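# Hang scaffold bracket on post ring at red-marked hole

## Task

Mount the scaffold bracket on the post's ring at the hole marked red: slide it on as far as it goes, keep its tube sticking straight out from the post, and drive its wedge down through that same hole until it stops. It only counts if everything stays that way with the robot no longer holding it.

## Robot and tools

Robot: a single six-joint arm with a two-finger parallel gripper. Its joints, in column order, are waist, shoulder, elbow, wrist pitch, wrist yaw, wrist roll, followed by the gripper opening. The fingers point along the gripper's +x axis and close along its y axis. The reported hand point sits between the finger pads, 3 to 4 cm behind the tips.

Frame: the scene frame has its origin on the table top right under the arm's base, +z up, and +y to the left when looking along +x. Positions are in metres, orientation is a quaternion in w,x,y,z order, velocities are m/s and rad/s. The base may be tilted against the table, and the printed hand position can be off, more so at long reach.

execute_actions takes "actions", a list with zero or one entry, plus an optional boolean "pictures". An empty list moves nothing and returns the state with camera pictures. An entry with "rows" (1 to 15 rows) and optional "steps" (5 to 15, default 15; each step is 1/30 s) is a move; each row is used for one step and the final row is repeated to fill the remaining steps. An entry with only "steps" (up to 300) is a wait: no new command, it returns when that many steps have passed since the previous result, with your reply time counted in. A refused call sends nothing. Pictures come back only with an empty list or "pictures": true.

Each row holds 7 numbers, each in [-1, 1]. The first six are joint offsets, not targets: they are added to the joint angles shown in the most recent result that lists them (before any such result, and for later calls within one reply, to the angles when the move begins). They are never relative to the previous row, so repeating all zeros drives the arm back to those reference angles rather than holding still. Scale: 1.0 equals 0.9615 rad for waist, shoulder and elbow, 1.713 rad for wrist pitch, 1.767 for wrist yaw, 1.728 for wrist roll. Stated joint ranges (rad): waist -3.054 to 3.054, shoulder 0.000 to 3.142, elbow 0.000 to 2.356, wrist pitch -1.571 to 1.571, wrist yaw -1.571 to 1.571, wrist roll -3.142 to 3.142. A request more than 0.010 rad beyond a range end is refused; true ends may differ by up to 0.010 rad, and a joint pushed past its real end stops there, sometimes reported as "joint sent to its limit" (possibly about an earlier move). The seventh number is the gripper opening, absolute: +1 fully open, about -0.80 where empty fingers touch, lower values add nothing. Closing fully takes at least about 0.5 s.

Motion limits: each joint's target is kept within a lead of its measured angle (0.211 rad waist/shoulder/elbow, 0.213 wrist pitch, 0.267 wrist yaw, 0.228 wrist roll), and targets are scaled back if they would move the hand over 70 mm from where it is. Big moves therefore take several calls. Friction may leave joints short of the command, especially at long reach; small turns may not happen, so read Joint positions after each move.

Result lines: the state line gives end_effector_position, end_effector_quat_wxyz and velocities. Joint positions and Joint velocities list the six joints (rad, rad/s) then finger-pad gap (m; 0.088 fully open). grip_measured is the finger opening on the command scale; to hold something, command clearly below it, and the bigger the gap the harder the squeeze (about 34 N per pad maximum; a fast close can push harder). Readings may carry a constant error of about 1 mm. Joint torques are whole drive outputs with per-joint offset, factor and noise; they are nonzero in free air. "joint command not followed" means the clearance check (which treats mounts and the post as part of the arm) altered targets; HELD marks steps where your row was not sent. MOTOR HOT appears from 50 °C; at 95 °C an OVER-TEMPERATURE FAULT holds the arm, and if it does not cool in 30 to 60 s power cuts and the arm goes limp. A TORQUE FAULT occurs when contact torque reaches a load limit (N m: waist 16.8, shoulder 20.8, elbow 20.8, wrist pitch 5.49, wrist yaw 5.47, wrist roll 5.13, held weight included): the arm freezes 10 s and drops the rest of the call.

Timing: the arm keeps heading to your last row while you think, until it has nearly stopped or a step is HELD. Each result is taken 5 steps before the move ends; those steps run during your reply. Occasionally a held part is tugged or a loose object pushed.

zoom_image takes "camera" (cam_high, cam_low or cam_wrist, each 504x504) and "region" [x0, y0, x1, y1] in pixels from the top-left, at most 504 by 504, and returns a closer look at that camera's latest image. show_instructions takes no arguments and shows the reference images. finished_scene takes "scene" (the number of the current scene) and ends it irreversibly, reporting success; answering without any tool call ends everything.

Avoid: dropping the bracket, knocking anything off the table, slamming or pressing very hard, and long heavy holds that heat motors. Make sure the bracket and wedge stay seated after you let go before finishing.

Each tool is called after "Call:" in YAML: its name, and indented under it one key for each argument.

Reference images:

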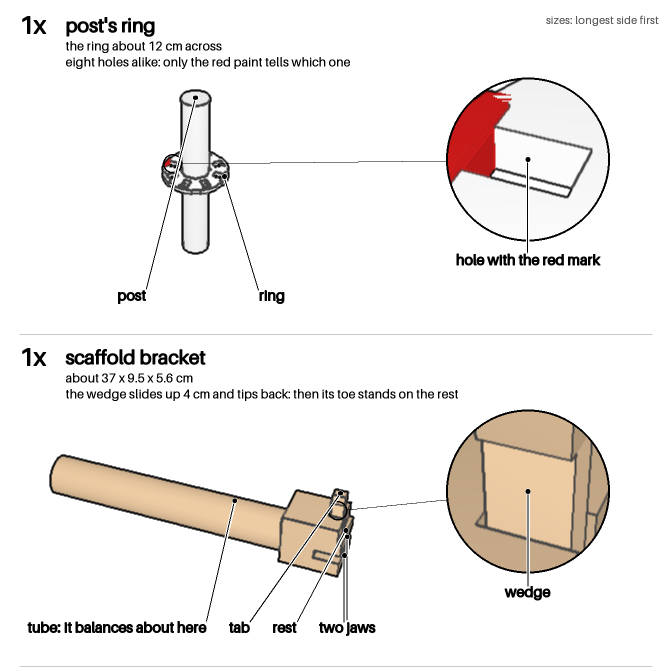

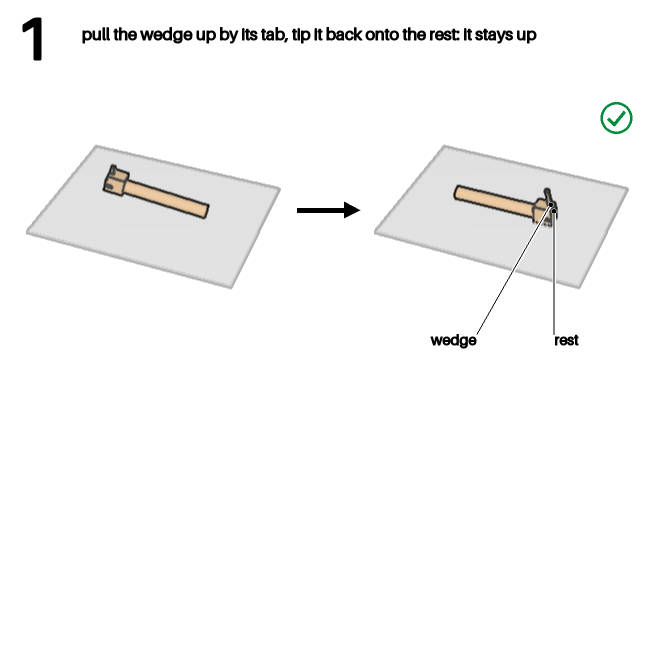

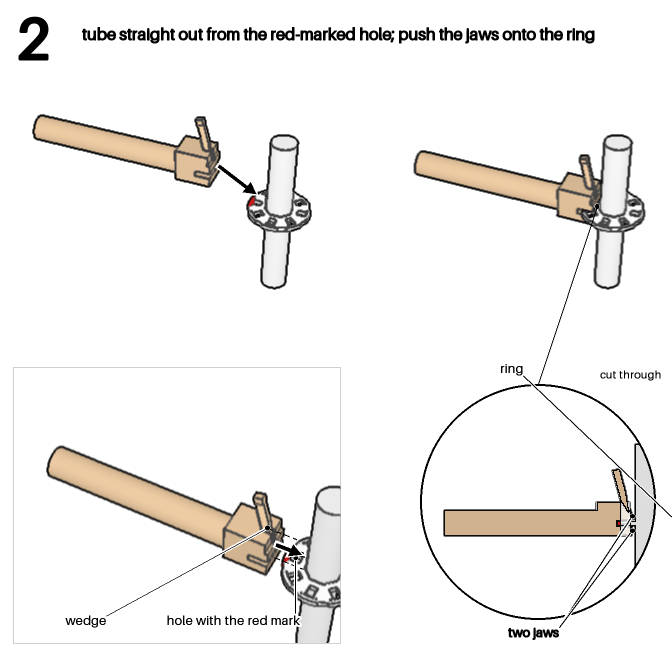

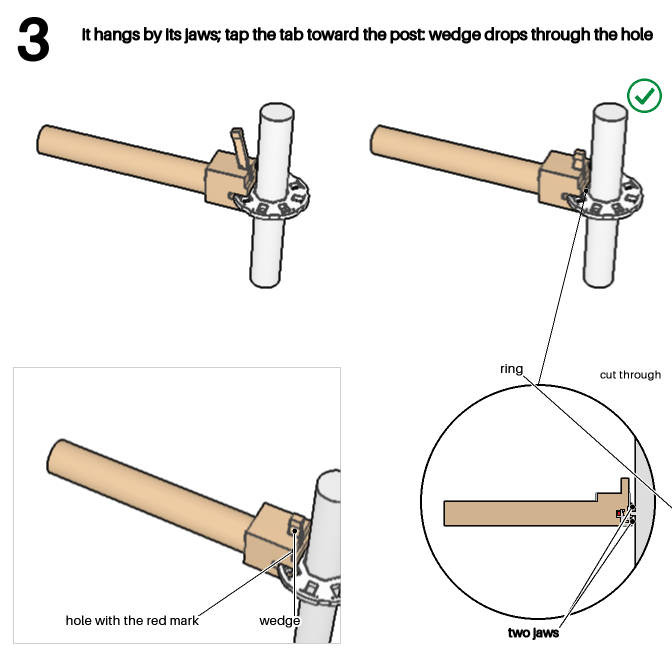

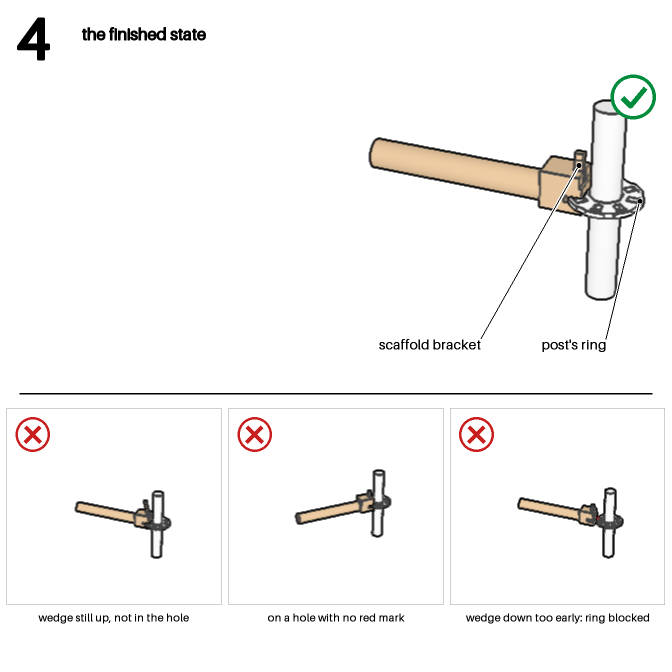

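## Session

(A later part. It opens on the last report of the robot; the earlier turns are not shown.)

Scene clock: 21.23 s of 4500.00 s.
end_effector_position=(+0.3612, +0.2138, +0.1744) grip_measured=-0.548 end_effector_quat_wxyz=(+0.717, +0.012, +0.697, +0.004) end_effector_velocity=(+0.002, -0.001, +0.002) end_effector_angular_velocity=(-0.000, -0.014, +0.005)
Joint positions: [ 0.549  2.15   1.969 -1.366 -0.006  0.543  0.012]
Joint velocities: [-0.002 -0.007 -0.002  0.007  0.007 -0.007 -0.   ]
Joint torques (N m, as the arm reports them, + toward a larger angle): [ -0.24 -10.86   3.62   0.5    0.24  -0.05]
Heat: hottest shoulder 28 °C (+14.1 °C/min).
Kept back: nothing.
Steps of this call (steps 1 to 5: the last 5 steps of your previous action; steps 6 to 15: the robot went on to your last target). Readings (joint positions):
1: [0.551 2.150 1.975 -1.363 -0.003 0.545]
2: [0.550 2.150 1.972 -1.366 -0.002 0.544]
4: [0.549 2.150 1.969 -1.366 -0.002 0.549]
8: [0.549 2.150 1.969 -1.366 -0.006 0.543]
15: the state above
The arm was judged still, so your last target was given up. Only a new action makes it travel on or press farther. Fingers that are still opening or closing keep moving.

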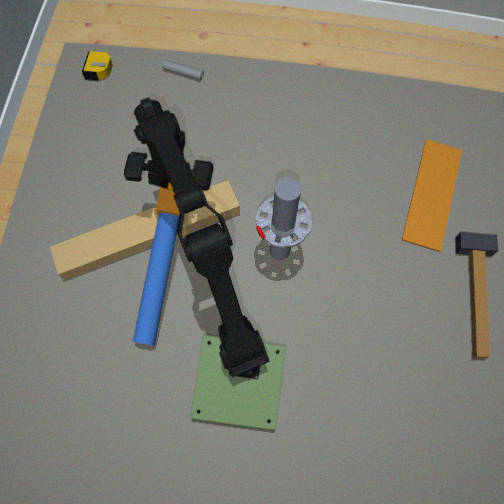

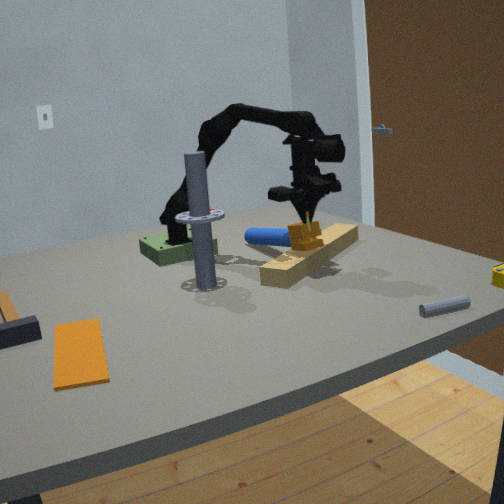

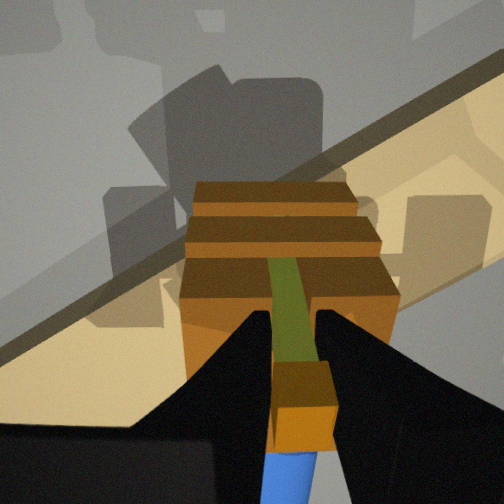

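Call:
execute_actions:
  actions:
    - {"rows": [[0,-0.005,0.04,-0.025,0,0,-0.85],[0,-0.01,0.08,-0.05,0,0,-0.85],[0,-0.015,0.12,-0.075,0,0,-0.85]], "steps": 15}

Call:
execute_actions:
  actions:
    - {"steps": 12}
  pictures: true

Call:
zoom_image:
  camera: "cam_low"
  region: [230, 160, 370, 290]

Scene clock: 21.77 s of 4500.00 s.
end_effector_position=(+0.3539, +0.2099, +0.2032) grip_measured=-0.549 end_effector_quat_wxyz=(+0.714, +0.010, +0.700, +0.002) end_effector_velocity=(+0.001, +0.001, +0.008) end_effector_angular_velocity=(-0.000, -0.014, +0.010)
Joint positions: [ 0.549  2.14   2.07  -1.489 -0.007  0.543  0.012]
Joint velocities: [ 0.002  0.002  0.037 -0.022  0.007 -0.007  0.   ]
Joint torques (N m, as the arm reports them, + toward a larger angle): [ -0.1  -11.26   5.62   0.6   -0.02   0.01]
Heat: hottest shoulder 28 °C (+13.8 °C/min).
Steps of this call (steps 1 to 6: nothing new was sent; steps 7 to 16: the first 10 steps of this action). Readings (joint positions):
7: [0.549 2.150 1.972 -1.370 -0.006 0.543]
8: [0.549 2.150 1.984 -1.386 -0.006 0.544]
10: [0.549 2.150 2.020 -1.442 -0.006 0.544]
14: [0.549 2.140 2.064 -1.485 -0.007 0.543]
16: the state above

Scene clock: 22.17 s of 4500.00 s.
end_effector_position=(+0.3536, +0.2098, +0.2045) grip_measured=-0.549 end_effector_quat_wxyz=(+0.714, +0.010, +0.700, +0.002) end_effector_velocity=(-0.000, -0.002, +0.002) end_effector_angular_velocity=(-0.008, -0.002, +0.005)
Joint positions: [ 0.549  2.14   2.074 -1.493 -0.007  0.543  0.012]
Joint velocities: [-0.002 -0.002  0.002 -0.007  0.007 -0.007 -0.   ]
Joint torques (N m, as the arm reports them, + toward a larger angle): [ -0.17 -11.27   5.53   0.47  -0.02  -0.01]
Heat: hottest shoulder 28 °C (+13.5 °C/min).
Kept back: nothing.
Steps of this call (steps 1 to 5: the last 5 steps of your previous action; steps 6 to 12: the robot went on to your last target). Readings (joint positions):
1: [0.549 2.140 2.070 -1.489 -0.007 0.543]
2: [0.549 2.140 2.070 -1.489 -0.007 0.543]
4: [0.549 2.140 2.072 -1.492 -0.007 0.543]
8: [0.549 2.140 2.074 -1.493 -0.007 0.543]
12: the state above

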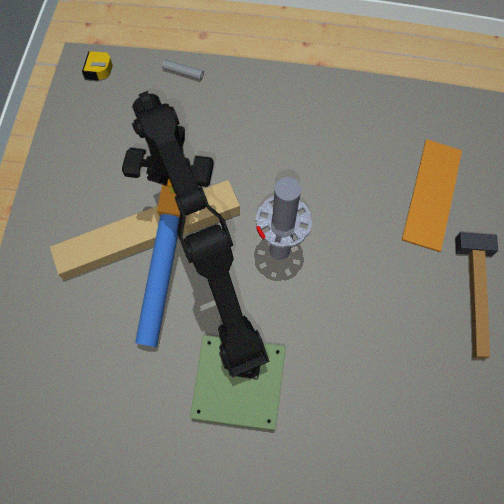

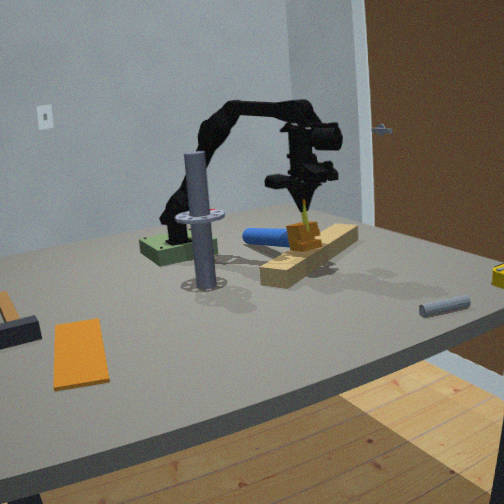

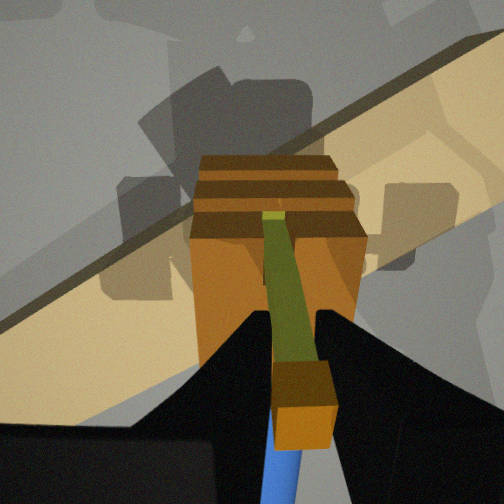

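Region (230, 160, 370, 290) of cam_low's 504x504 image, scaled by 3.600, with more detail than that image has; it fills the top 468 rows of this view, and the rest is white.

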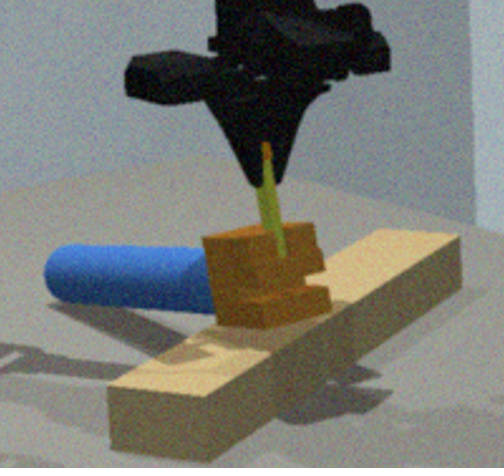

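Call:
execute_actions:
  actions:
    - {"rows": [[0,0,0.03,-0.017,0,0,-0.85],[0,0,0.04,-0.022,0,0,-0.85],[0,0,0.04,-0.022,0,0,-0.85],[0.005,-0.015,0.02,-0.018,0,0.003,-0.85],[0.01,-0.03,0.0,-0.014,0,0.006,-0.85],[0.015,-0.045,-0.025,-0.008,0,0.009,-0.85],[0.021,-0.058,-0.05,-0.003,0,0.012,-0.85]], "steps": 15}

Call:
execute_actions:
  actions:
    - {"steps": 12}
  pictures: true

Call:
zoom_image:
  camera: "cam_low"
  region: [230, 160, 370, 290]

Scene clock: 22.83 s of 4500.00 s.
end_effector_position=(+0.3437, +0.2086, +0.2109) grip_measured=-0.549 end_effector_quat_wxyz=(+0.713, +0.010, +0.701, -0.001) end_effector_velocity=(-0.055, +0.010, -0.027) end_effector_angular_velocity=(-0.077, +0.139, +0.083)
Joint positions: [ 0.56   2.106  2.048 -1.506 -0.005  0.559  0.012]
Joint velocities: [ 0.09  -0.061 -0.198 -0.022 -0.007  0.007 -0.   ]
Joint torques (N m, as the arm reports them, + toward a larger angle): [  0.21 -12.23   4.25   0.75  -0.14   0.03]
Heat: hottest shoulder 28 °C (+13.1 °C/min).
Steps of this call (steps 1 to 10: the robot went on to your last target; steps 11 to 20: the first 10 steps of this action). Readings (joint positions):
11: [0.549 2.140 2.077 -1.496 -0.007 0.543]
12: [0.549 2.140 2.083 -1.502 -0.007 0.543]
14: [0.549 2.139 2.091 -1.514 -0.007 0.543]
18: [0.554 2.114 2.065 -1.506 -0.004 0.555]
20: the state above

Scene clock: 23.23 s of 4500.00 s.
end_effector_position=(+0.3412, +0.2095, +0.2100) grip_measured=-0.550 end_effector_quat_wxyz=(+0.712, +0.009, +0.702, -0.001) end_effector_velocity=(-0.001, +0.002, -0.001) end_effector_angular_velocity=(+0.020, +0.009, +0.005)
Joint positions: [ 0.565  2.099  2.033 -1.5   -0.004  0.561  0.012]
Joint velocities: [-0.002 -0.002 -0.007  0.007 -0.022 -0.007 -0.   ]
Joint torques (N m, as the arm reports them, + toward a larger angle): [  0.38 -12.21   3.94   0.66  -0.15   0.09]
Heat: hottest shoulder 29 °C (+15.5 °C/min).
Kept back: nothing.
Steps of this call (steps 1 to 5: the last 5 steps of your previous action; steps 6 to 12: the robot went on to your last target). Readings (joint positions):
1: [0.562 2.105 2.043 -1.505 -0.005 0.559]
2: [0.564 2.103 2.040 -1.504 -0.005 0.559]
4: [0.565 2.101 2.036 -1.502 -0.005 0.560]
8: [0.565 2.099 2.034 -1.501 -0.004 0.560]
12: the state above

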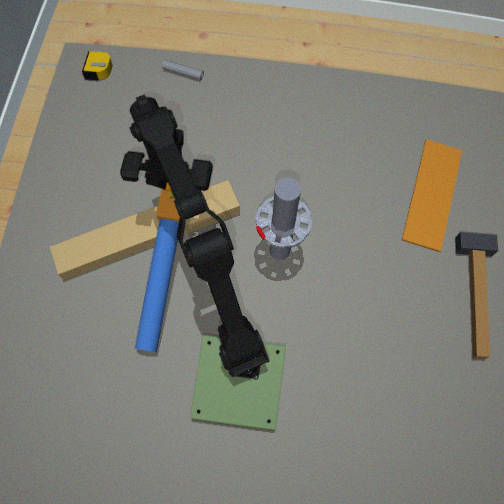

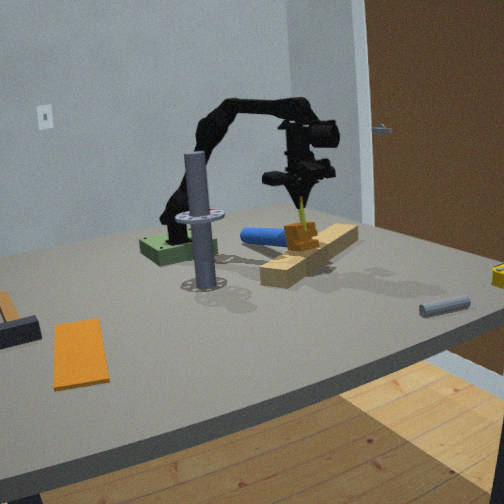

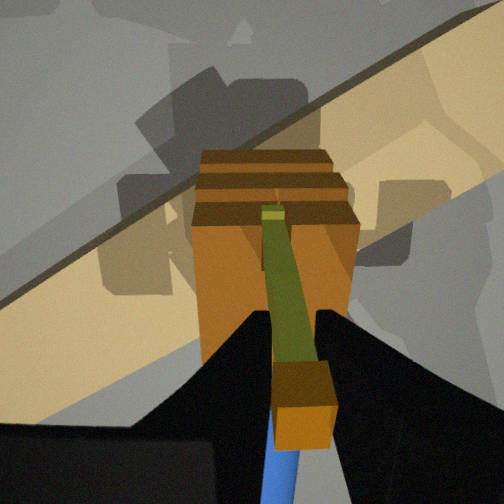

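Region (230, 160, 370, 290) of cam_low's 504x504 image, scaled by 3.600, with more detail than that image has; it fills the top 468 rows of this view, and the rest is white.

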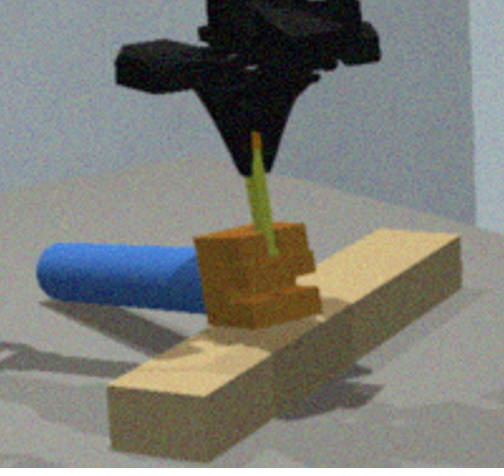

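Call:
execute_actions:
  actions:
    - {"rows": [[0,0,-0.01,0.005,0,0,-0.5],[0,0,-0.01,0.005,0,0,-0.3],[0,0,-0.01,0.005,0,0,0.0]], "steps": 15}

Call:
execute_actions:
  actions:
    - {"steps": 12}
  pictures: true

Call:
zoom_image:
  camera: "cam_low"
  region: [230, 160, 370, 290]

Scene clock: 23.87 s of 4500.00 s.
end_effector_position=(+0.3421, +0.2101, +0.2097) grip_measured=-0.043 end_effector_quat_wxyz=(+0.713, +0.010, +0.701, +0.000) end_effector_velocity=(-0.001, -0.001, +0.002) end_effector_angular_velocity=(+0.005, +0.006, +0.005)
Joint positions: [ 0.565  2.099  2.032 -1.495 -0.005  0.562  0.037]
Joint velocities: [-0.002 -0.002  0.002 -0.007 -0.007 -0.007  0.02 ]
Joint torques (N m, as the arm reports them, + toward a larger angle): [ -0.05 -10.49   3.84   0.74  -0.06  -0.04]
Heat: hottest shoulder 29 °C (+15.1 °C/min).
Steps of this call (steps 1 to 9: the robot went on to your last target; steps 10 to 19: the first 10 steps of this action). Readings (joint positions):
10: [0.565 2.099 2.033 -1.500 -0.004 0.562]
11: [0.565 2.099 2.033 -1.499 -0.004 0.562]
13: [0.565 2.099 2.032 -1.496 -0.005 0.562]
17: [0.565 2.099 2.032 -1.495 -0.005 0.562]
19: the state above

Scene clock: 24.27 s of 4500.00 s.
end_effector_position=(+0.3421, +0.2101, +0.2097) grip_measured=-0.001 end_effector_quat_wxyz=(+0.713, +0.010, +0.701, +0.000) end_effector_velocity=(+0.001, +0.001, +0.000) end_effector_angular_velocity=(+0.010, -0.002, -0.010)
Joint positions: [ 0.565  2.099  2.032 -1.495 -0.005  0.562  0.039]
Joint velocities: [-0.002 -0.002 -0.002  0.007 -0.007  0.007  0.   ]
Joint torques (N m, as the arm reports them, + toward a larger angle): [ -0.09 -10.47   3.92   0.74  -0.06  -0.04]
Heat: hottest shoulder 29 °C (+14.8 °C/min).
Kept back: nothing.
Steps of this call (steps 1 to 5: the last 5 steps of your previous action; steps 6 to 12: the robot went on to your last target). Readings (joint positions):
1: [0.565 2.099 2.032 -1.495 -0.005 0.562]
2: [0.565 2.099 2.032 -1.495 -0.005 0.562]
4: [0.565 2.099 2.032 -1.495 -0.005 0.562]
8: [0.565 2.099 2.032 -1.495 -0.005 0.562]
12: the state above

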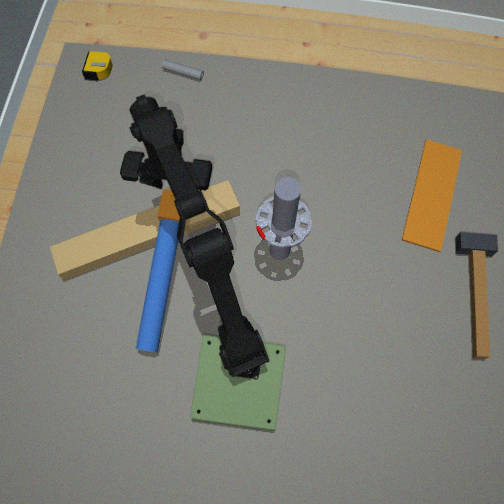

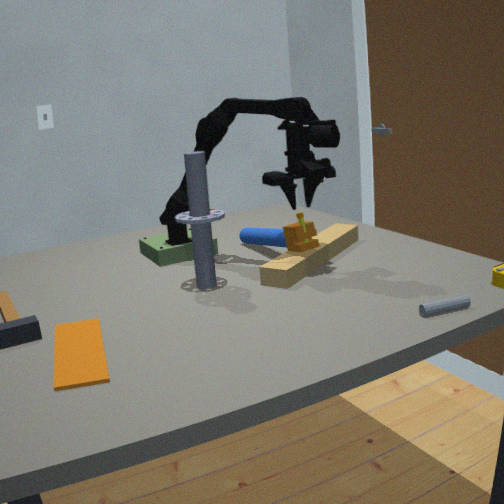

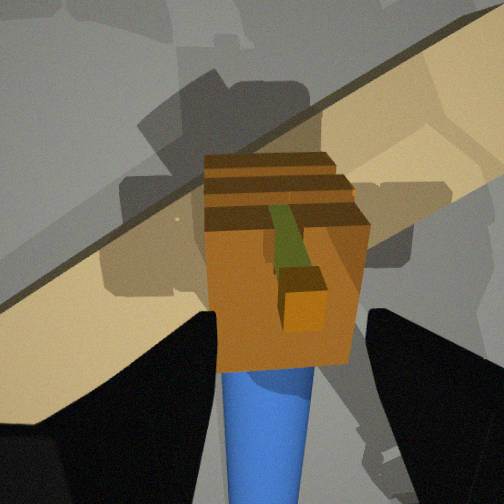

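Region (230, 160, 370, 290) of cam_low's 504x504 image, scaled by 3.600, with more detail than that image has; it fills the top 468 rows of this view, and the rest is white.

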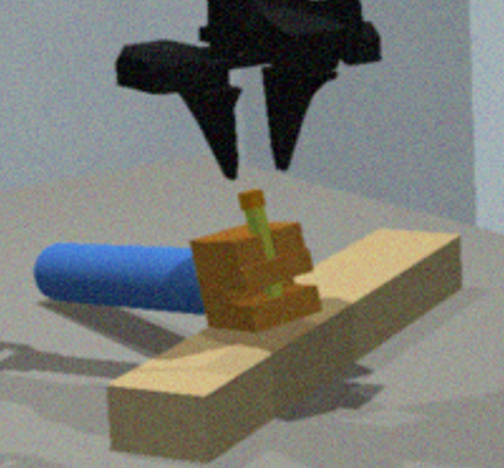

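Call:
execute_actions:
  actions:
    - {"rows": [[-0.005,-0.015,-0.155,0.075,0,0,0.0]], "steps": 15}

Call:
execute_actions:
  actions:
    - {"steps": 10}
  pictures: true

Call:
zoom_image:
  camera: "cam_low"
  region: [230, 160, 370, 290]

Scene clock: 25.30 s of 4500.00 s.
end_effector_position=(+0.3426, +0.2094, +0.1794) grip_measured=+0.000 end_effector_quat_wxyz=(+0.712, +0.010, +0.702, -0.002) end_effector_velocity=(+0.018, +0.011, +0.002) end_effector_angular_velocity=(+0.058, -0.082, +0.005)
Joint positions: [ 0.563  2.087  1.893 -1.373 -0.005  0.562  0.039]
Joint velocities: [-0.002 -0.002  0.002  0.095 -0.007 -0.007  0.   ]
Joint torques (N m, as the arm reports them, + toward a larger angle): [ -0.38 -10.73   3.9    0.68  -0.05  -0.02]
Heat: hottest shoulder 29 °C (+14.2 °C/min).
Steps of this call (steps 1 to 15: the robot went on to your last target; steps 16 to 21: nothing new was sent; steps 22 to 31: the first 10 steps of this action). Readings (joint positions):
22: [0.565 2.095 2.010 -1.466 -0.005 0.562]
23: [0.565 2.087 1.980 -1.432 -0.005 0.562]
25: [0.564 2.084 1.937 -1.405 -0.005 0.562]
29: [0.564 2.087 1.895 -1.379 -0.005 0.562]
31: the state above

Scene clock: 25.63 s of 4500.00 s.
end_effector_position=(+0.3431, +0.2097, +0.1791) grip_measured=+0.000 end_effector_quat_wxyz=(+0.713, +0.010, +0.701, -0.001) end_effector_velocity=(-0.003, -0.002, -0.001) end_effector_angular_velocity=(-0.000, +0.014, +0.005)
Joint positions: [ 0.563  2.087  1.892 -1.369 -0.005  0.562  0.039]
Joint velocities: [-0.002 -0.002 -0.007 -0.007 -0.007 -0.007 -0.   ]
Joint torques (N m, as the arm reports them, + toward a larger angle): [ -0.37 -10.76   3.93   0.74  -0.04  -0.02]
Heat: hottest shoulder 30 °C (+16.4 °C/min).
Kept back: nothing.
Steps of this call (steps 1 to 5: the last 5 steps of your previous action; steps 6 to 10: the robot went on to your last target). Readings (joint positions):
1: [0.563 2.087 1.893 -1.371 -0.005 0.562]
2: [0.563 2.087 1.893 -1.371 -0.005 0.562]
4: [0.563 2.087 1.892 -1.370 -0.005 0.562]
8: [0.563 2.087 1.892 -1.369 -0.005 0.562]
10: the state above

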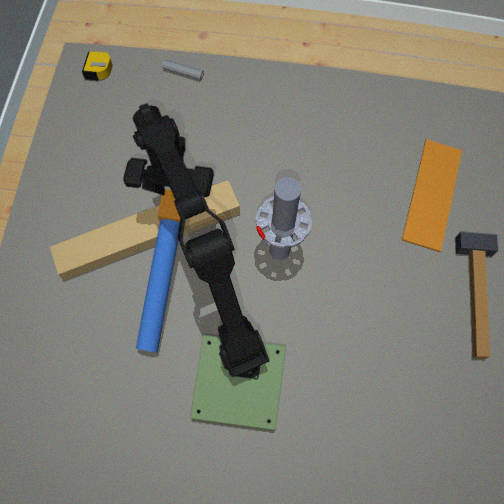

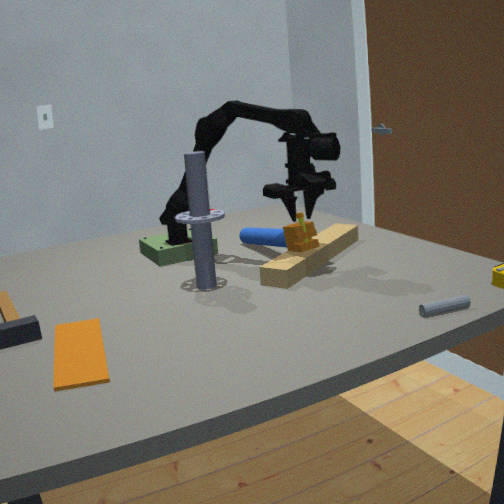

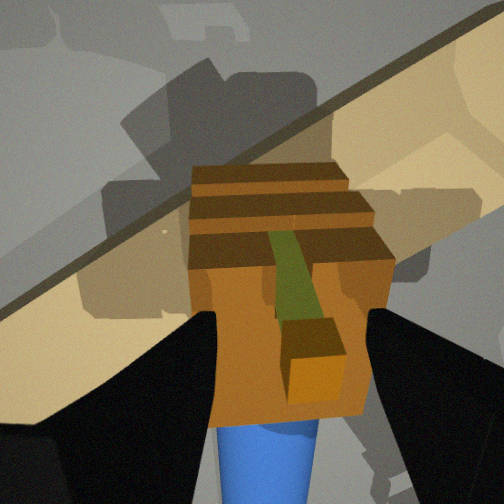

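Region (230, 160, 370, 290) of cam_low's 504x504 image, scaled by 3.600, with more detail than that image has; it fills the top 468 rows of this view, and the rest is white.

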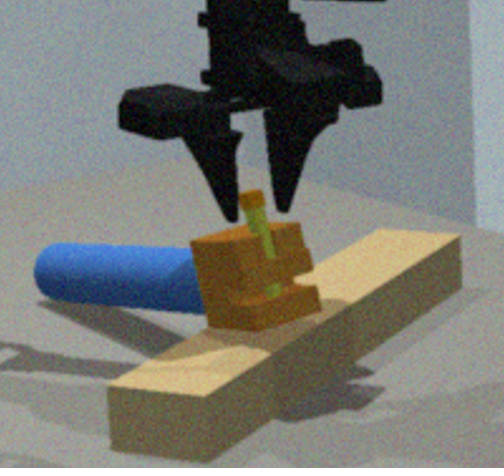

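Call:
execute_actions:
  actions:
    - {"rows": [[-0.012,0.032,0.03,0,0,0,0.0],[-0.012,0.032,0.03,0,0,0,0.0],[-0.012,0.032,0.03,0,0,0,0.0],[-0.012,0.032,0.03,0,0,0,0.0],[-0.012,0.032,0.03,0,0,0,0.0],[-0.012,0.032,0.03,0,0,0,0.0],[-0.012,0.032,0.03,0,0,0,-0.3],[-0.012,0.032,0.03,0,0,0,-0.5],[-0.012,0.032,0.03,0,0,0,-0.8]], "steps": 15}

Call:
execute_actions:
  actions:
    - {"rows": [[0,0,0.05,-0.028,0,0,-0.8],[0,-0.004,0.10,-0.056,0,0,-0.8],[0,-0.008,0.15,-0.084,0,0,-0.8],[0,-0.012,0.19,-0.107,0,0,-0.8]], "steps": 15}

Call:
execute_actions:
  actions:
    - {"steps": 10}
  pictures: true

Call:
zoom_image:
  camera: "cam_low"
  region: [230, 160, 370, 290]

Scene clock: 26.33 s of 4500.00 s.
end_effector_position=(+0.3490, +0.2087, +0.1777) grip_measured=-0.410 end_effector_quat_wxyz=(+0.714, +0.014, +0.700, -0.004) end_effector_velocity=(+0.000, +0.000, -0.003) end_effector_angular_velocity=(-0.000, +0.014, +0.020)
Joint positions: [ 0.554  2.104  1.912 -1.369 -0.004  0.562  0.019]
Joint velocities: [-0.002  0.012  0.007 -0.007 -0.007 -0.022 -0.181]
Joint torques (N m, as the arm reports them, + toward a larger angle): [-0.24 -9.08  5.38  0.53 -0.04 -0.01]
Heat: hottest shoulder 30 °C (+15.9 °C/min).
Steps of this call (steps 1 to 11: the robot went on to your last target; steps 12 to 21: the first 10 steps of this action). Readings (joint positions):
12: [0.563 2.088 1.893 -1.369 -0.005 0.562]
13: [0.562 2.091 1.898 -1.369 -0.004 0.562]
15: [0.558 2.097 1.905 -1.369 -0.004 0.562]
19: [0.554 2.103 1.911 -1.369 -0.004 0.562]
21: the state above

Scene clock: 26.83 s of 4500.00 s.
end_effector_position=(+0.3437, +0.2060, +0.2228) grip_measured=-0.543 end_effector_quat_wxyz=(+0.717, +0.016, +0.697, -0.001) end_effector_velocity=(+0.002, +0.002, +0.023) end_effector_angular_velocity=(+0.028, -0.032, -0.009)
Joint positions: [ 0.554  2.095  2.08  -1.533 -0.005  0.561  0.012]
Joint velocities: [-0.002 -0.002  0.09  -0.051 -0.007  0.007 -0.   ]
Joint torques (N m, as the arm reports them, + toward a larger angle): [ -0.13 -10.64   5.22  -0.04  -0.05  -0.03]
Heat: hottest shoulder 30 °C (+15.7 °C/min).
Steps of this call (steps 1 to 5: the last 5 steps of your previous action; steps 6 to 15: the first 10 steps of this action, its rows measured from where the robot was after step 5). Readings (joint positions):
5: [0.554 2.104 1.912 -1.369 -0.005 0.562]
6: [0.554 2.104 1.919 -1.374 -0.005 0.562]
7: [0.554 2.106 1.935 -1.393 -0.005 0.562]
9: [0.554 2.109 1.989 -1.460 -0.005 0.562]
13: [0.554 2.097 2.066 -1.530 -0.005 0.562]
15: the state above

Scene clock: 27.17 s of 4500.00 s.
end_effector_position=(+0.3413, +0.2046, +0.2232) grip_measured=-0.543 end_effector_quat_wxyz=(+0.713, +0.014, +0.701, -0.003) end_effector_velocity=(-0.006, -0.001, +0.002) end_effector_angular_velocity=(-0.003, +0.018, +0.010)
Joint positions: [ 0.554  2.095  2.082 -1.547 -0.005  0.562  0.012]
Joint velocities: [ 0.002 -0.007 -0.002 -0.022 -0.007 -0.007  0.   ]
Joint torques (N m, as the arm reports them, + toward a larger angle): [ -0.11 -10.71   5.73   0.23  -0.05  -0.02]
Heat: hottest shoulder 30 °C (+15.5 °C/min).
Kept back: nothing.
Steps of this call (steps 1 to 5: the last 5 steps of your previous action; steps 6 to 10: the robot went on to your last target). Readings (joint positions):
1: [0.554 2.095 2.081 -1.535 -0.005 0.562]
2: [0.554 2.095 2.081 -1.539 -0.005 0.562]
4: [0.554 2.095 2.081 -1.546 -0.005 0.562]
8: [0.554 2.095 2.082 -1.547 -0.005 0.562]
10: the state above

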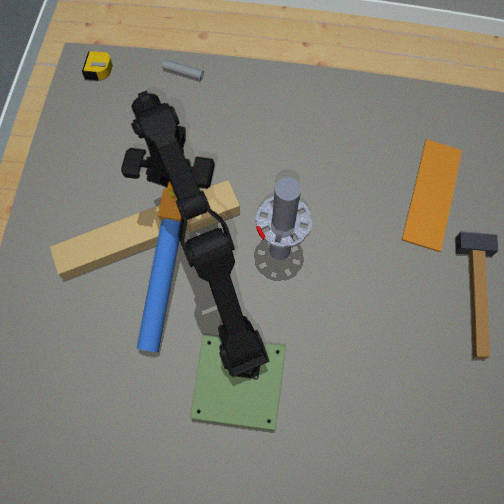

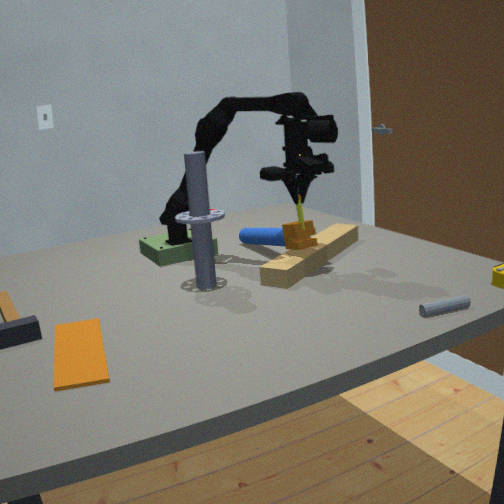

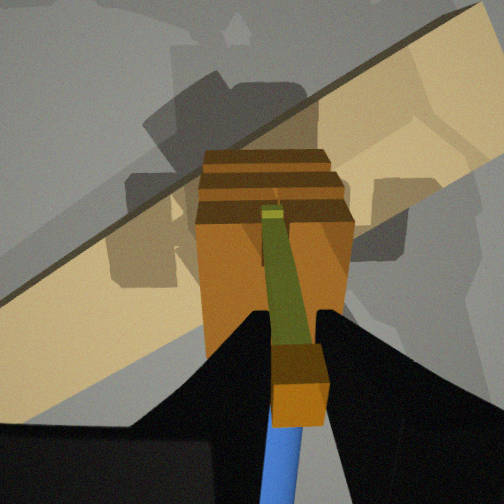

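Region (230, 160, 370, 290) of cam_low's 504x504 image, scaled by 3.600, with more detail than that image has; it fills the top 468 rows of this view, and the rest is white.

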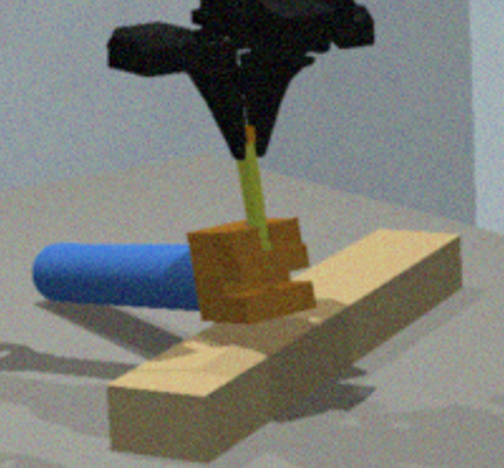

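Call:
execute_actions:
  actions:
    - {"rows": [[0.004,-0.012,-0.012,0.0,0,0.003,-0.65],[0.008,-0.024,-0.024,0.0,0,0.006,-0.65],[0.012,-0.036,-0.036,0.0,0,0.008,-0.65],[0.016,-0.048,-0.048,0.0,0,0.01,-0.65],[0.02,-0.06,-0.06,0.0,0,0.012,-0.65],[0.024,-0.072,-0.072,0.0,0,0.014,-0.65]], "steps": 15}

Call:
execute_actions:
  actions:
    - {"steps": 10}
  pictures: true

Call:
zoom_image:
  camera: "cam_low"
  region: [230, 160, 370, 290]

Scene clock: 27.80 s of 4500.00 s.
end_effector_position=(+0.3266, +0.2049, +0.2239) grip_measured=-0.543 end_effector_quat_wxyz=(+0.708, +0.010, +0.706, -0.006) end_effector_velocity=(-0.026, +0.009, +0.031) end_effector_angular_velocity=(+0.038, -0.048, +0.029)
Joint positions: [ 0.574  2.053  2.022 -1.546 -0.005  0.581  0.012]
Joint velocities: [ 0.051 -0.115 -0.046 -0.007 -0.007  0.022 -0.   ]
Joint torques (N m, as the arm reports them, + toward a larger angle): [ -0.15 -12.23   4.2    0.39  -0.07   0.08]
Heat: hottest shoulder 30 °C (+15.1 °C/min).
Steps of this call (steps 1 to 9: the robot went on to your last target; steps 10 to 19: the first 10 steps of this action). Readings (joint positions):
10: [0.554 2.095 2.082 -1.548 -0.005 0.562]
11: [0.554 2.095 2.080 -1.548 -0.005 0.563]
13: [0.556 2.088 2.067 -1.547 -0.005 0.569]
17: [0.569 2.062 2.027 -1.546 -0.005 0.579]
19: the state above

Scene clock: 28.13 s of 4500.00 s.
end_effector_position=(+0.3250, +0.2047, +0.2257) grip_measured=-0.544 end_effector_quat_wxyz=(+0.709, +0.011, +0.705, -0.006) end_effector_velocity=(-0.002, -0.001, -0.002) end_effector_angular_velocity=(-0.000, +0.014, +0.020)
Joint positions: [ 0.576  2.045  2.017 -1.546 -0.005  0.584  0.012]
Joint velocities: [-0.002  0.002 -0.002 -0.007 -0.007 -0.022 -0.   ]
Joint torques (N m, as the arm reports them, + toward a larger angle): [  0.   -12.25   4.31   0.4   -0.07   0.04]
Heat: hottest shoulder 31 °C (+17.1 °C/min).
Kept back: nothing.
Steps of this call (steps 1 to 5: the last 5 steps of your previous action; steps 6 to 10: the robot went on to your last target). Readings (joint positions):
1: [0.575 2.050 2.020 -1.546 -0.005 0.582]
2: [0.576 2.048 2.020 -1.546 -0.005 0.582]
4: [0.576 2.045 2.019 -1.546 -0.005 0.583]
8: [0.576 2.045 2.017 -1.546 -0.005 0.584]
10: the state above

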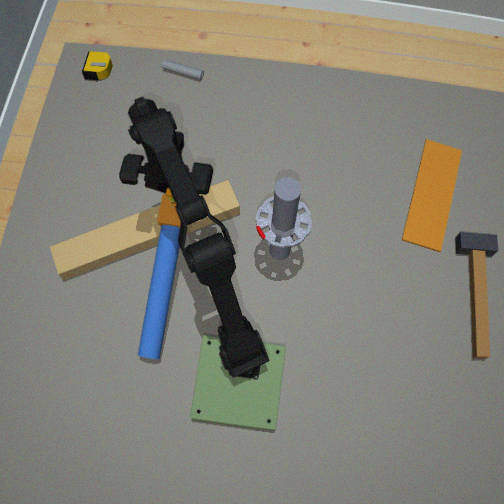

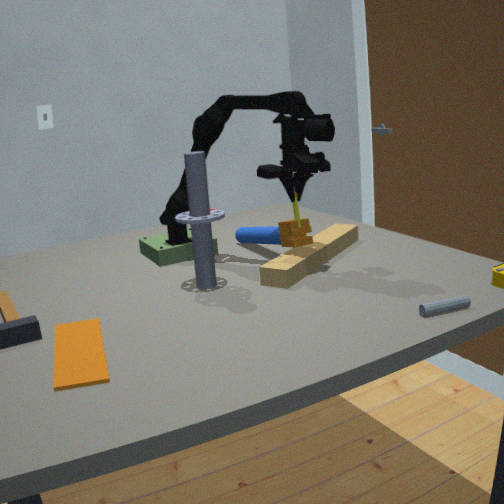

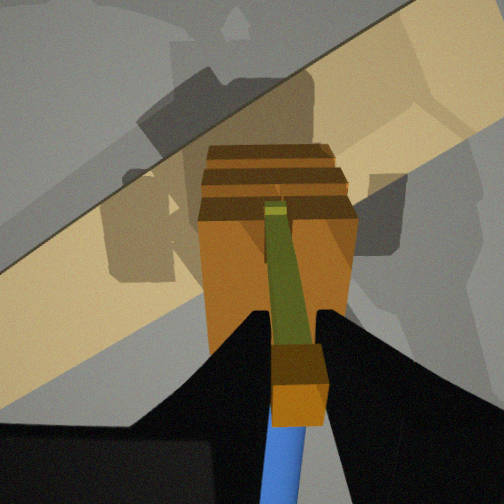

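Region (230, 160, 370, 290) of cam_low's 504x504 image, scaled by 3.600, with more detail than that image has; it fills the top 468 rows of this view, and the rest is white.

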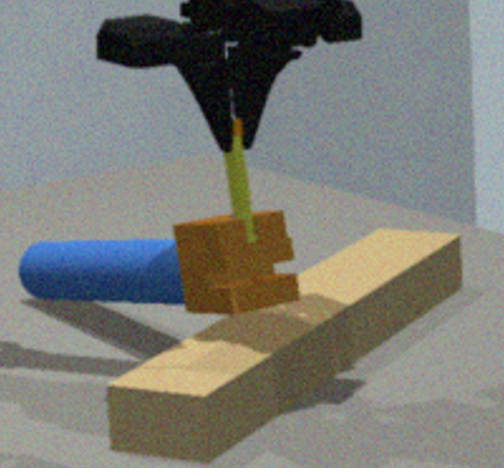

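Call:
execute_actions:
  actions:
    - {"rows": [[0.01,-0.021,-0.032,0.027,0.015,0.003,-0.7],[0.02,-0.043,-0.065,0.055,0.029,0.006,-0.7],[0.03,-0.064,-0.097,0.082,0.044,0.009,-0.7],[0.04,-0.085,-0.13,0.109,0.058,0.012,-0.7],[0.05,-0.107,-0.162,0.136,0.073,0.014,-0.7],[0.06,-0.128,-0.195,0.164,0.088,0.017,-0.7],[0.07,-0.15,-0.227,0.191,0.102,0.02,-0.7],[0.081,-0.171,-0.26,0.218,0.117,0.023,-0.7]], "steps": 15}

Call:
execute_actions:
  actions:
    - {"steps": 15}
  pictures: true

Call:
zoom_image:
  camera: "cam_low"
  region: [230, 160, 370, 290]

Scene clock: 29.77 s of 4500.00 s.
end_effector_position=(+0.3430, +0.2176, +0.2215) grip_measured=-0.543 end_effector_quat_wxyz=(+0.798, -0.000, +0.603, -0.005) end_effector_velocity=(+0.010, +0.057, +0.055) end_effector_angular_velocity=(+0.146, -0.597, +0.101)
Joint positions: [ 0.641  1.928  1.804 -1.238  0.164  0.613  0.012]
Joint velocities: [ 0.188 -0.33  -0.359  0.593  0.242  0.037  0.001]
Joint torques (N m, as the arm reports them, + toward a larger angle): [ -0.4  -11.83   4.75   1.34   0.41   0.15]
Heat: hottest shoulder 31 °C (+16.1 °C/min).
Steps of this call (steps 1 to 15: the robot went on to your last target; steps 16 to 39: nothing new was sent; steps 40 to 49: the first 10 steps of this action). Readings (joint positions):
40: [0.577 2.044 2.012 -1.541 -0.003 0.585]
41: [0.579 2.038 1.999 -1.524 0.006 0.587]
43: [0.589 2.019 1.956 -1.456 0.042 0.593]
47: [0.624 1.957 1.844 -1.299 0.131 0.608]
49: the state above

Scene clock: 30.27 s of 4500.00 s.
end_effector_position=(+0.3458, +0.2204, +0.2257) grip_measured=-0.544 end_effector_quat_wxyz=(+0.815, +0.005, +0.579, -0.003) end_effector_velocity=(+0.002, -0.001, +0.000) end_effector_angular_velocity=(+0.008, -0.002, +0.002)
Joint positions: [ 0.654  1.899  1.769 -1.18   0.193  0.622  0.012]
Joint velocities: [-0.007 -0.002 -0.002  0.007 -0.007 -0.007 -0.   ]
Joint torques (N m, as the arm reports them, + toward a larger angle): [ -0.05 -11.64   4.84   1.55   0.48   0.05]
Heat: hottest shoulder 32 °C (+17.8 °C/min).
Kept back: nothing.
Steps of this call (steps 1 to 5: the last 5 steps of your previous action; steps 6 to 15: the robot went on to your last target). Readings (joint positions):
1: [0.647 1.918 1.795 -1.221 0.170 0.615]
2: [0.650 1.911 1.788 -1.211 0.175 0.617]
4: [0.653 1.902 1.779 -1.196 0.183 0.619]
8: [0.654 1.899 1.771 -1.183 0.191 0.621]
15: the state above

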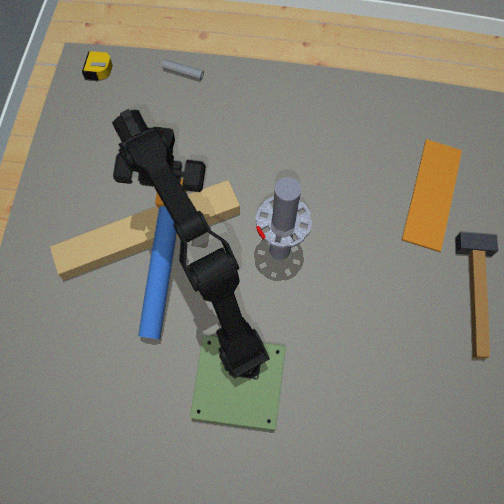

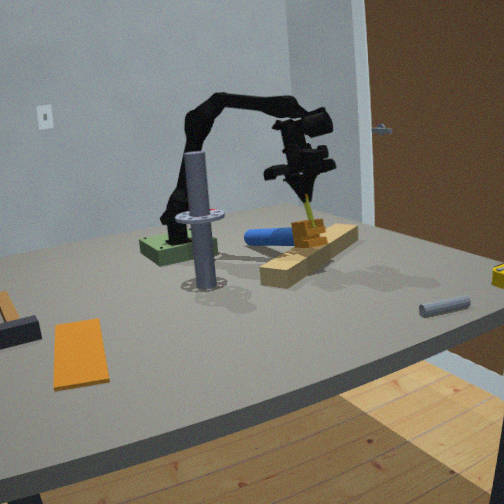

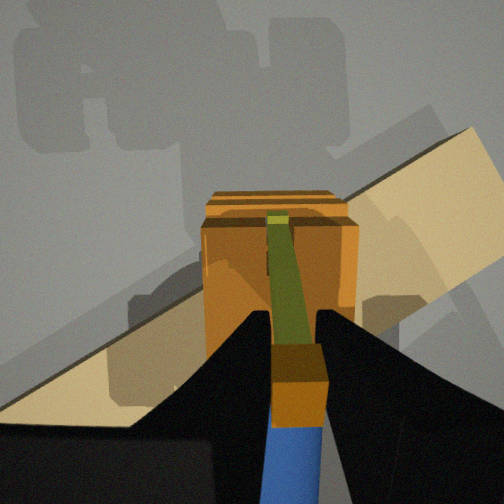

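Region (230, 160, 370, 290) of cam_low's 504x504 image, scaled by 3.600, with more detail than that image has; it fills the top 468 rows of this view, and the rest is white.

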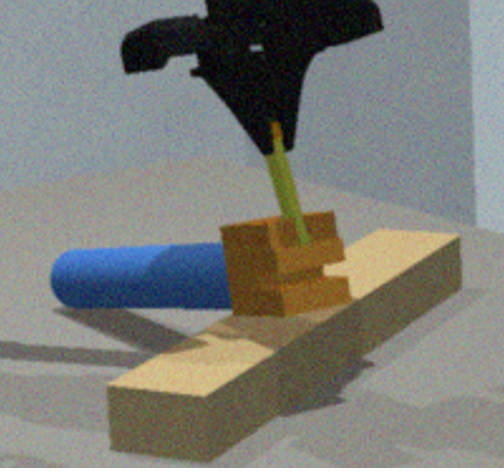

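Call:
execute_actions:
  actions:
    - {"rows": [[0,0,-0.015,0.008,0,0,-0.7],[0,0,-0.03,0.017,0,0,-0.7],[0,0,-0.04,0.022,0,0,-0.7],[0,0,-0.04,0.022,0,0,-0.7],[0,0,-0.04,0.022,0,0,-0.7],[0,0,-0.04,0.022,0,0,-0.7],[0,0,-0.04,0.022,0,0,-0.7],[0,0,-0.04,0.022,0,0,-0.7],[0,0,-0.04,0.022,0,0,-0.5],[0,0,-0.04,0.022,0,0,-0.3],[0,0,-0.04,0.022,0,0,0.0]], "steps": 15}

Call:
execute_actions:
  actions:
    - {"steps": 15}
  pictures: true

Call:
zoom_image:
  camera: "cam_low"
  region: [230, 160, 370, 290]

Scene clock: 31.00 s of 4500.00 s.
end_effector_position=(+0.3470, +0.2211, +0.2186) grip_measured=-0.528 end_effector_quat_wxyz=(+0.816, +0.005, +0.578, -0.003) end_effector_velocity=(+0.017, +0.018, +0.002) end_effector_angular_velocity=(+0.081, -0.084, +0.030)
Joint positions: [ 0.654  1.899  1.74  -1.148  0.194  0.622  0.013]
Joint velocities: [ 0.002 -0.002 -0.022  0.139 -0.022 -0.022  0.058]
Joint torques (N m, as the arm reports them, + toward a larger angle): [-0.05 -9.56  4.4   1.28  0.07 -0.03]
Heat: hottest shoulder 32 °C (+17.4 °C/min).
Steps of this call (steps 1 to 12: the robot went on to your last target; steps 13 to 22: the first 10 steps of this action). Readings (joint positions):
13: [0.654 1.899 1.766 -1.178 0.194 0.623]
14: [0.654 1.899 1.762 -1.173 0.194 0.622]
16: [0.654 1.899 1.751 -1.160 0.194 0.622]
20: [0.654 1.899 1.740 -1.152 0.194 0.623]
22: the state above

Scene clock: 31.50 s of 4500.00 s.
end_effector_position=(+0.3475, +0.2215, +0.2187) grip_measured=-0.004 end_effector_quat_wxyz=(+0.817, +0.006, +0.577, -0.003) end_effector_velocity=(-0.003, -0.002, +0.000) end_effector_angular_velocity=(-0.007, +0.018, +0.006)
Joint positions: [ 0.654  1.899  1.739 -1.145  0.194  0.622  0.039]
Joint velocities: [-0.002 -0.002  0.002 -0.022 -0.007 -0.007  0.002]
Joint torques (N m, as the arm reports them, + toward a larger angle): [-0.11 -9.57  4.27  1.2   0.07  0.  ]
Heat: hottest shoulder 32 °C (+17.1 °C/min).
Kept back: nothing.
Steps of this call (steps 1 to 5: the last 5 steps of your previous action; steps 6 to 15: the robot went on to your last target). Readings (joint positions):
1: [0.654 1.899 1.739 -1.145 0.194 0.622]
2: [0.654 1.899 1.739 -1.145 0.194 0.622]
4: [0.654 1.899 1.739 -1.145 0.194 0.622]
8: [0.654 1.899 1.739 -1.145 0.194 0.622]
15: the state above
The arm was judged still, so your last target was given up. Only a new action makes it travel on or press farther. Fingers that are still opening or closing keep moving.

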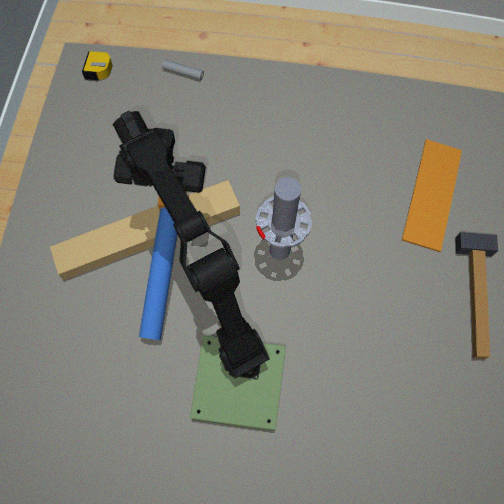

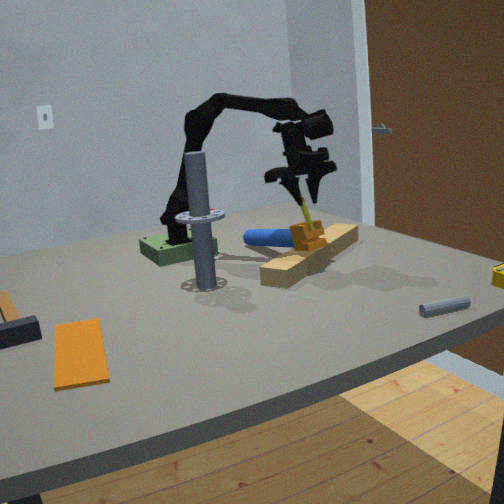

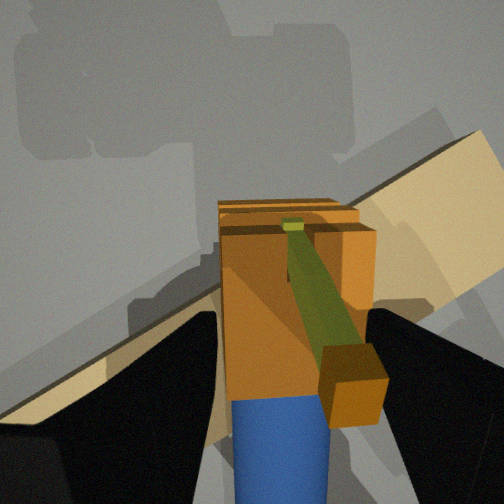

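Region (230, 160, 370, 290) of cam_low's 504x504 image, scaled by 3.600, with more detail than that image has; it fills the top 468 rows of this view, and the rest is white.

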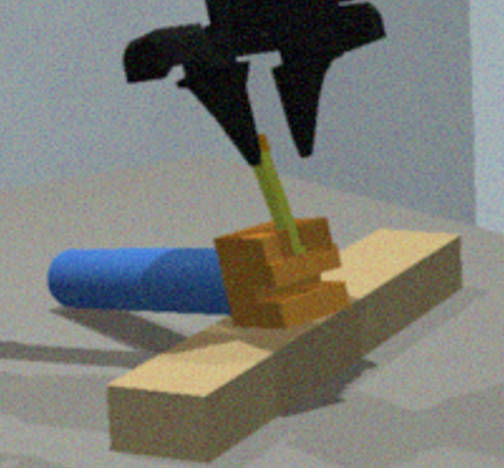

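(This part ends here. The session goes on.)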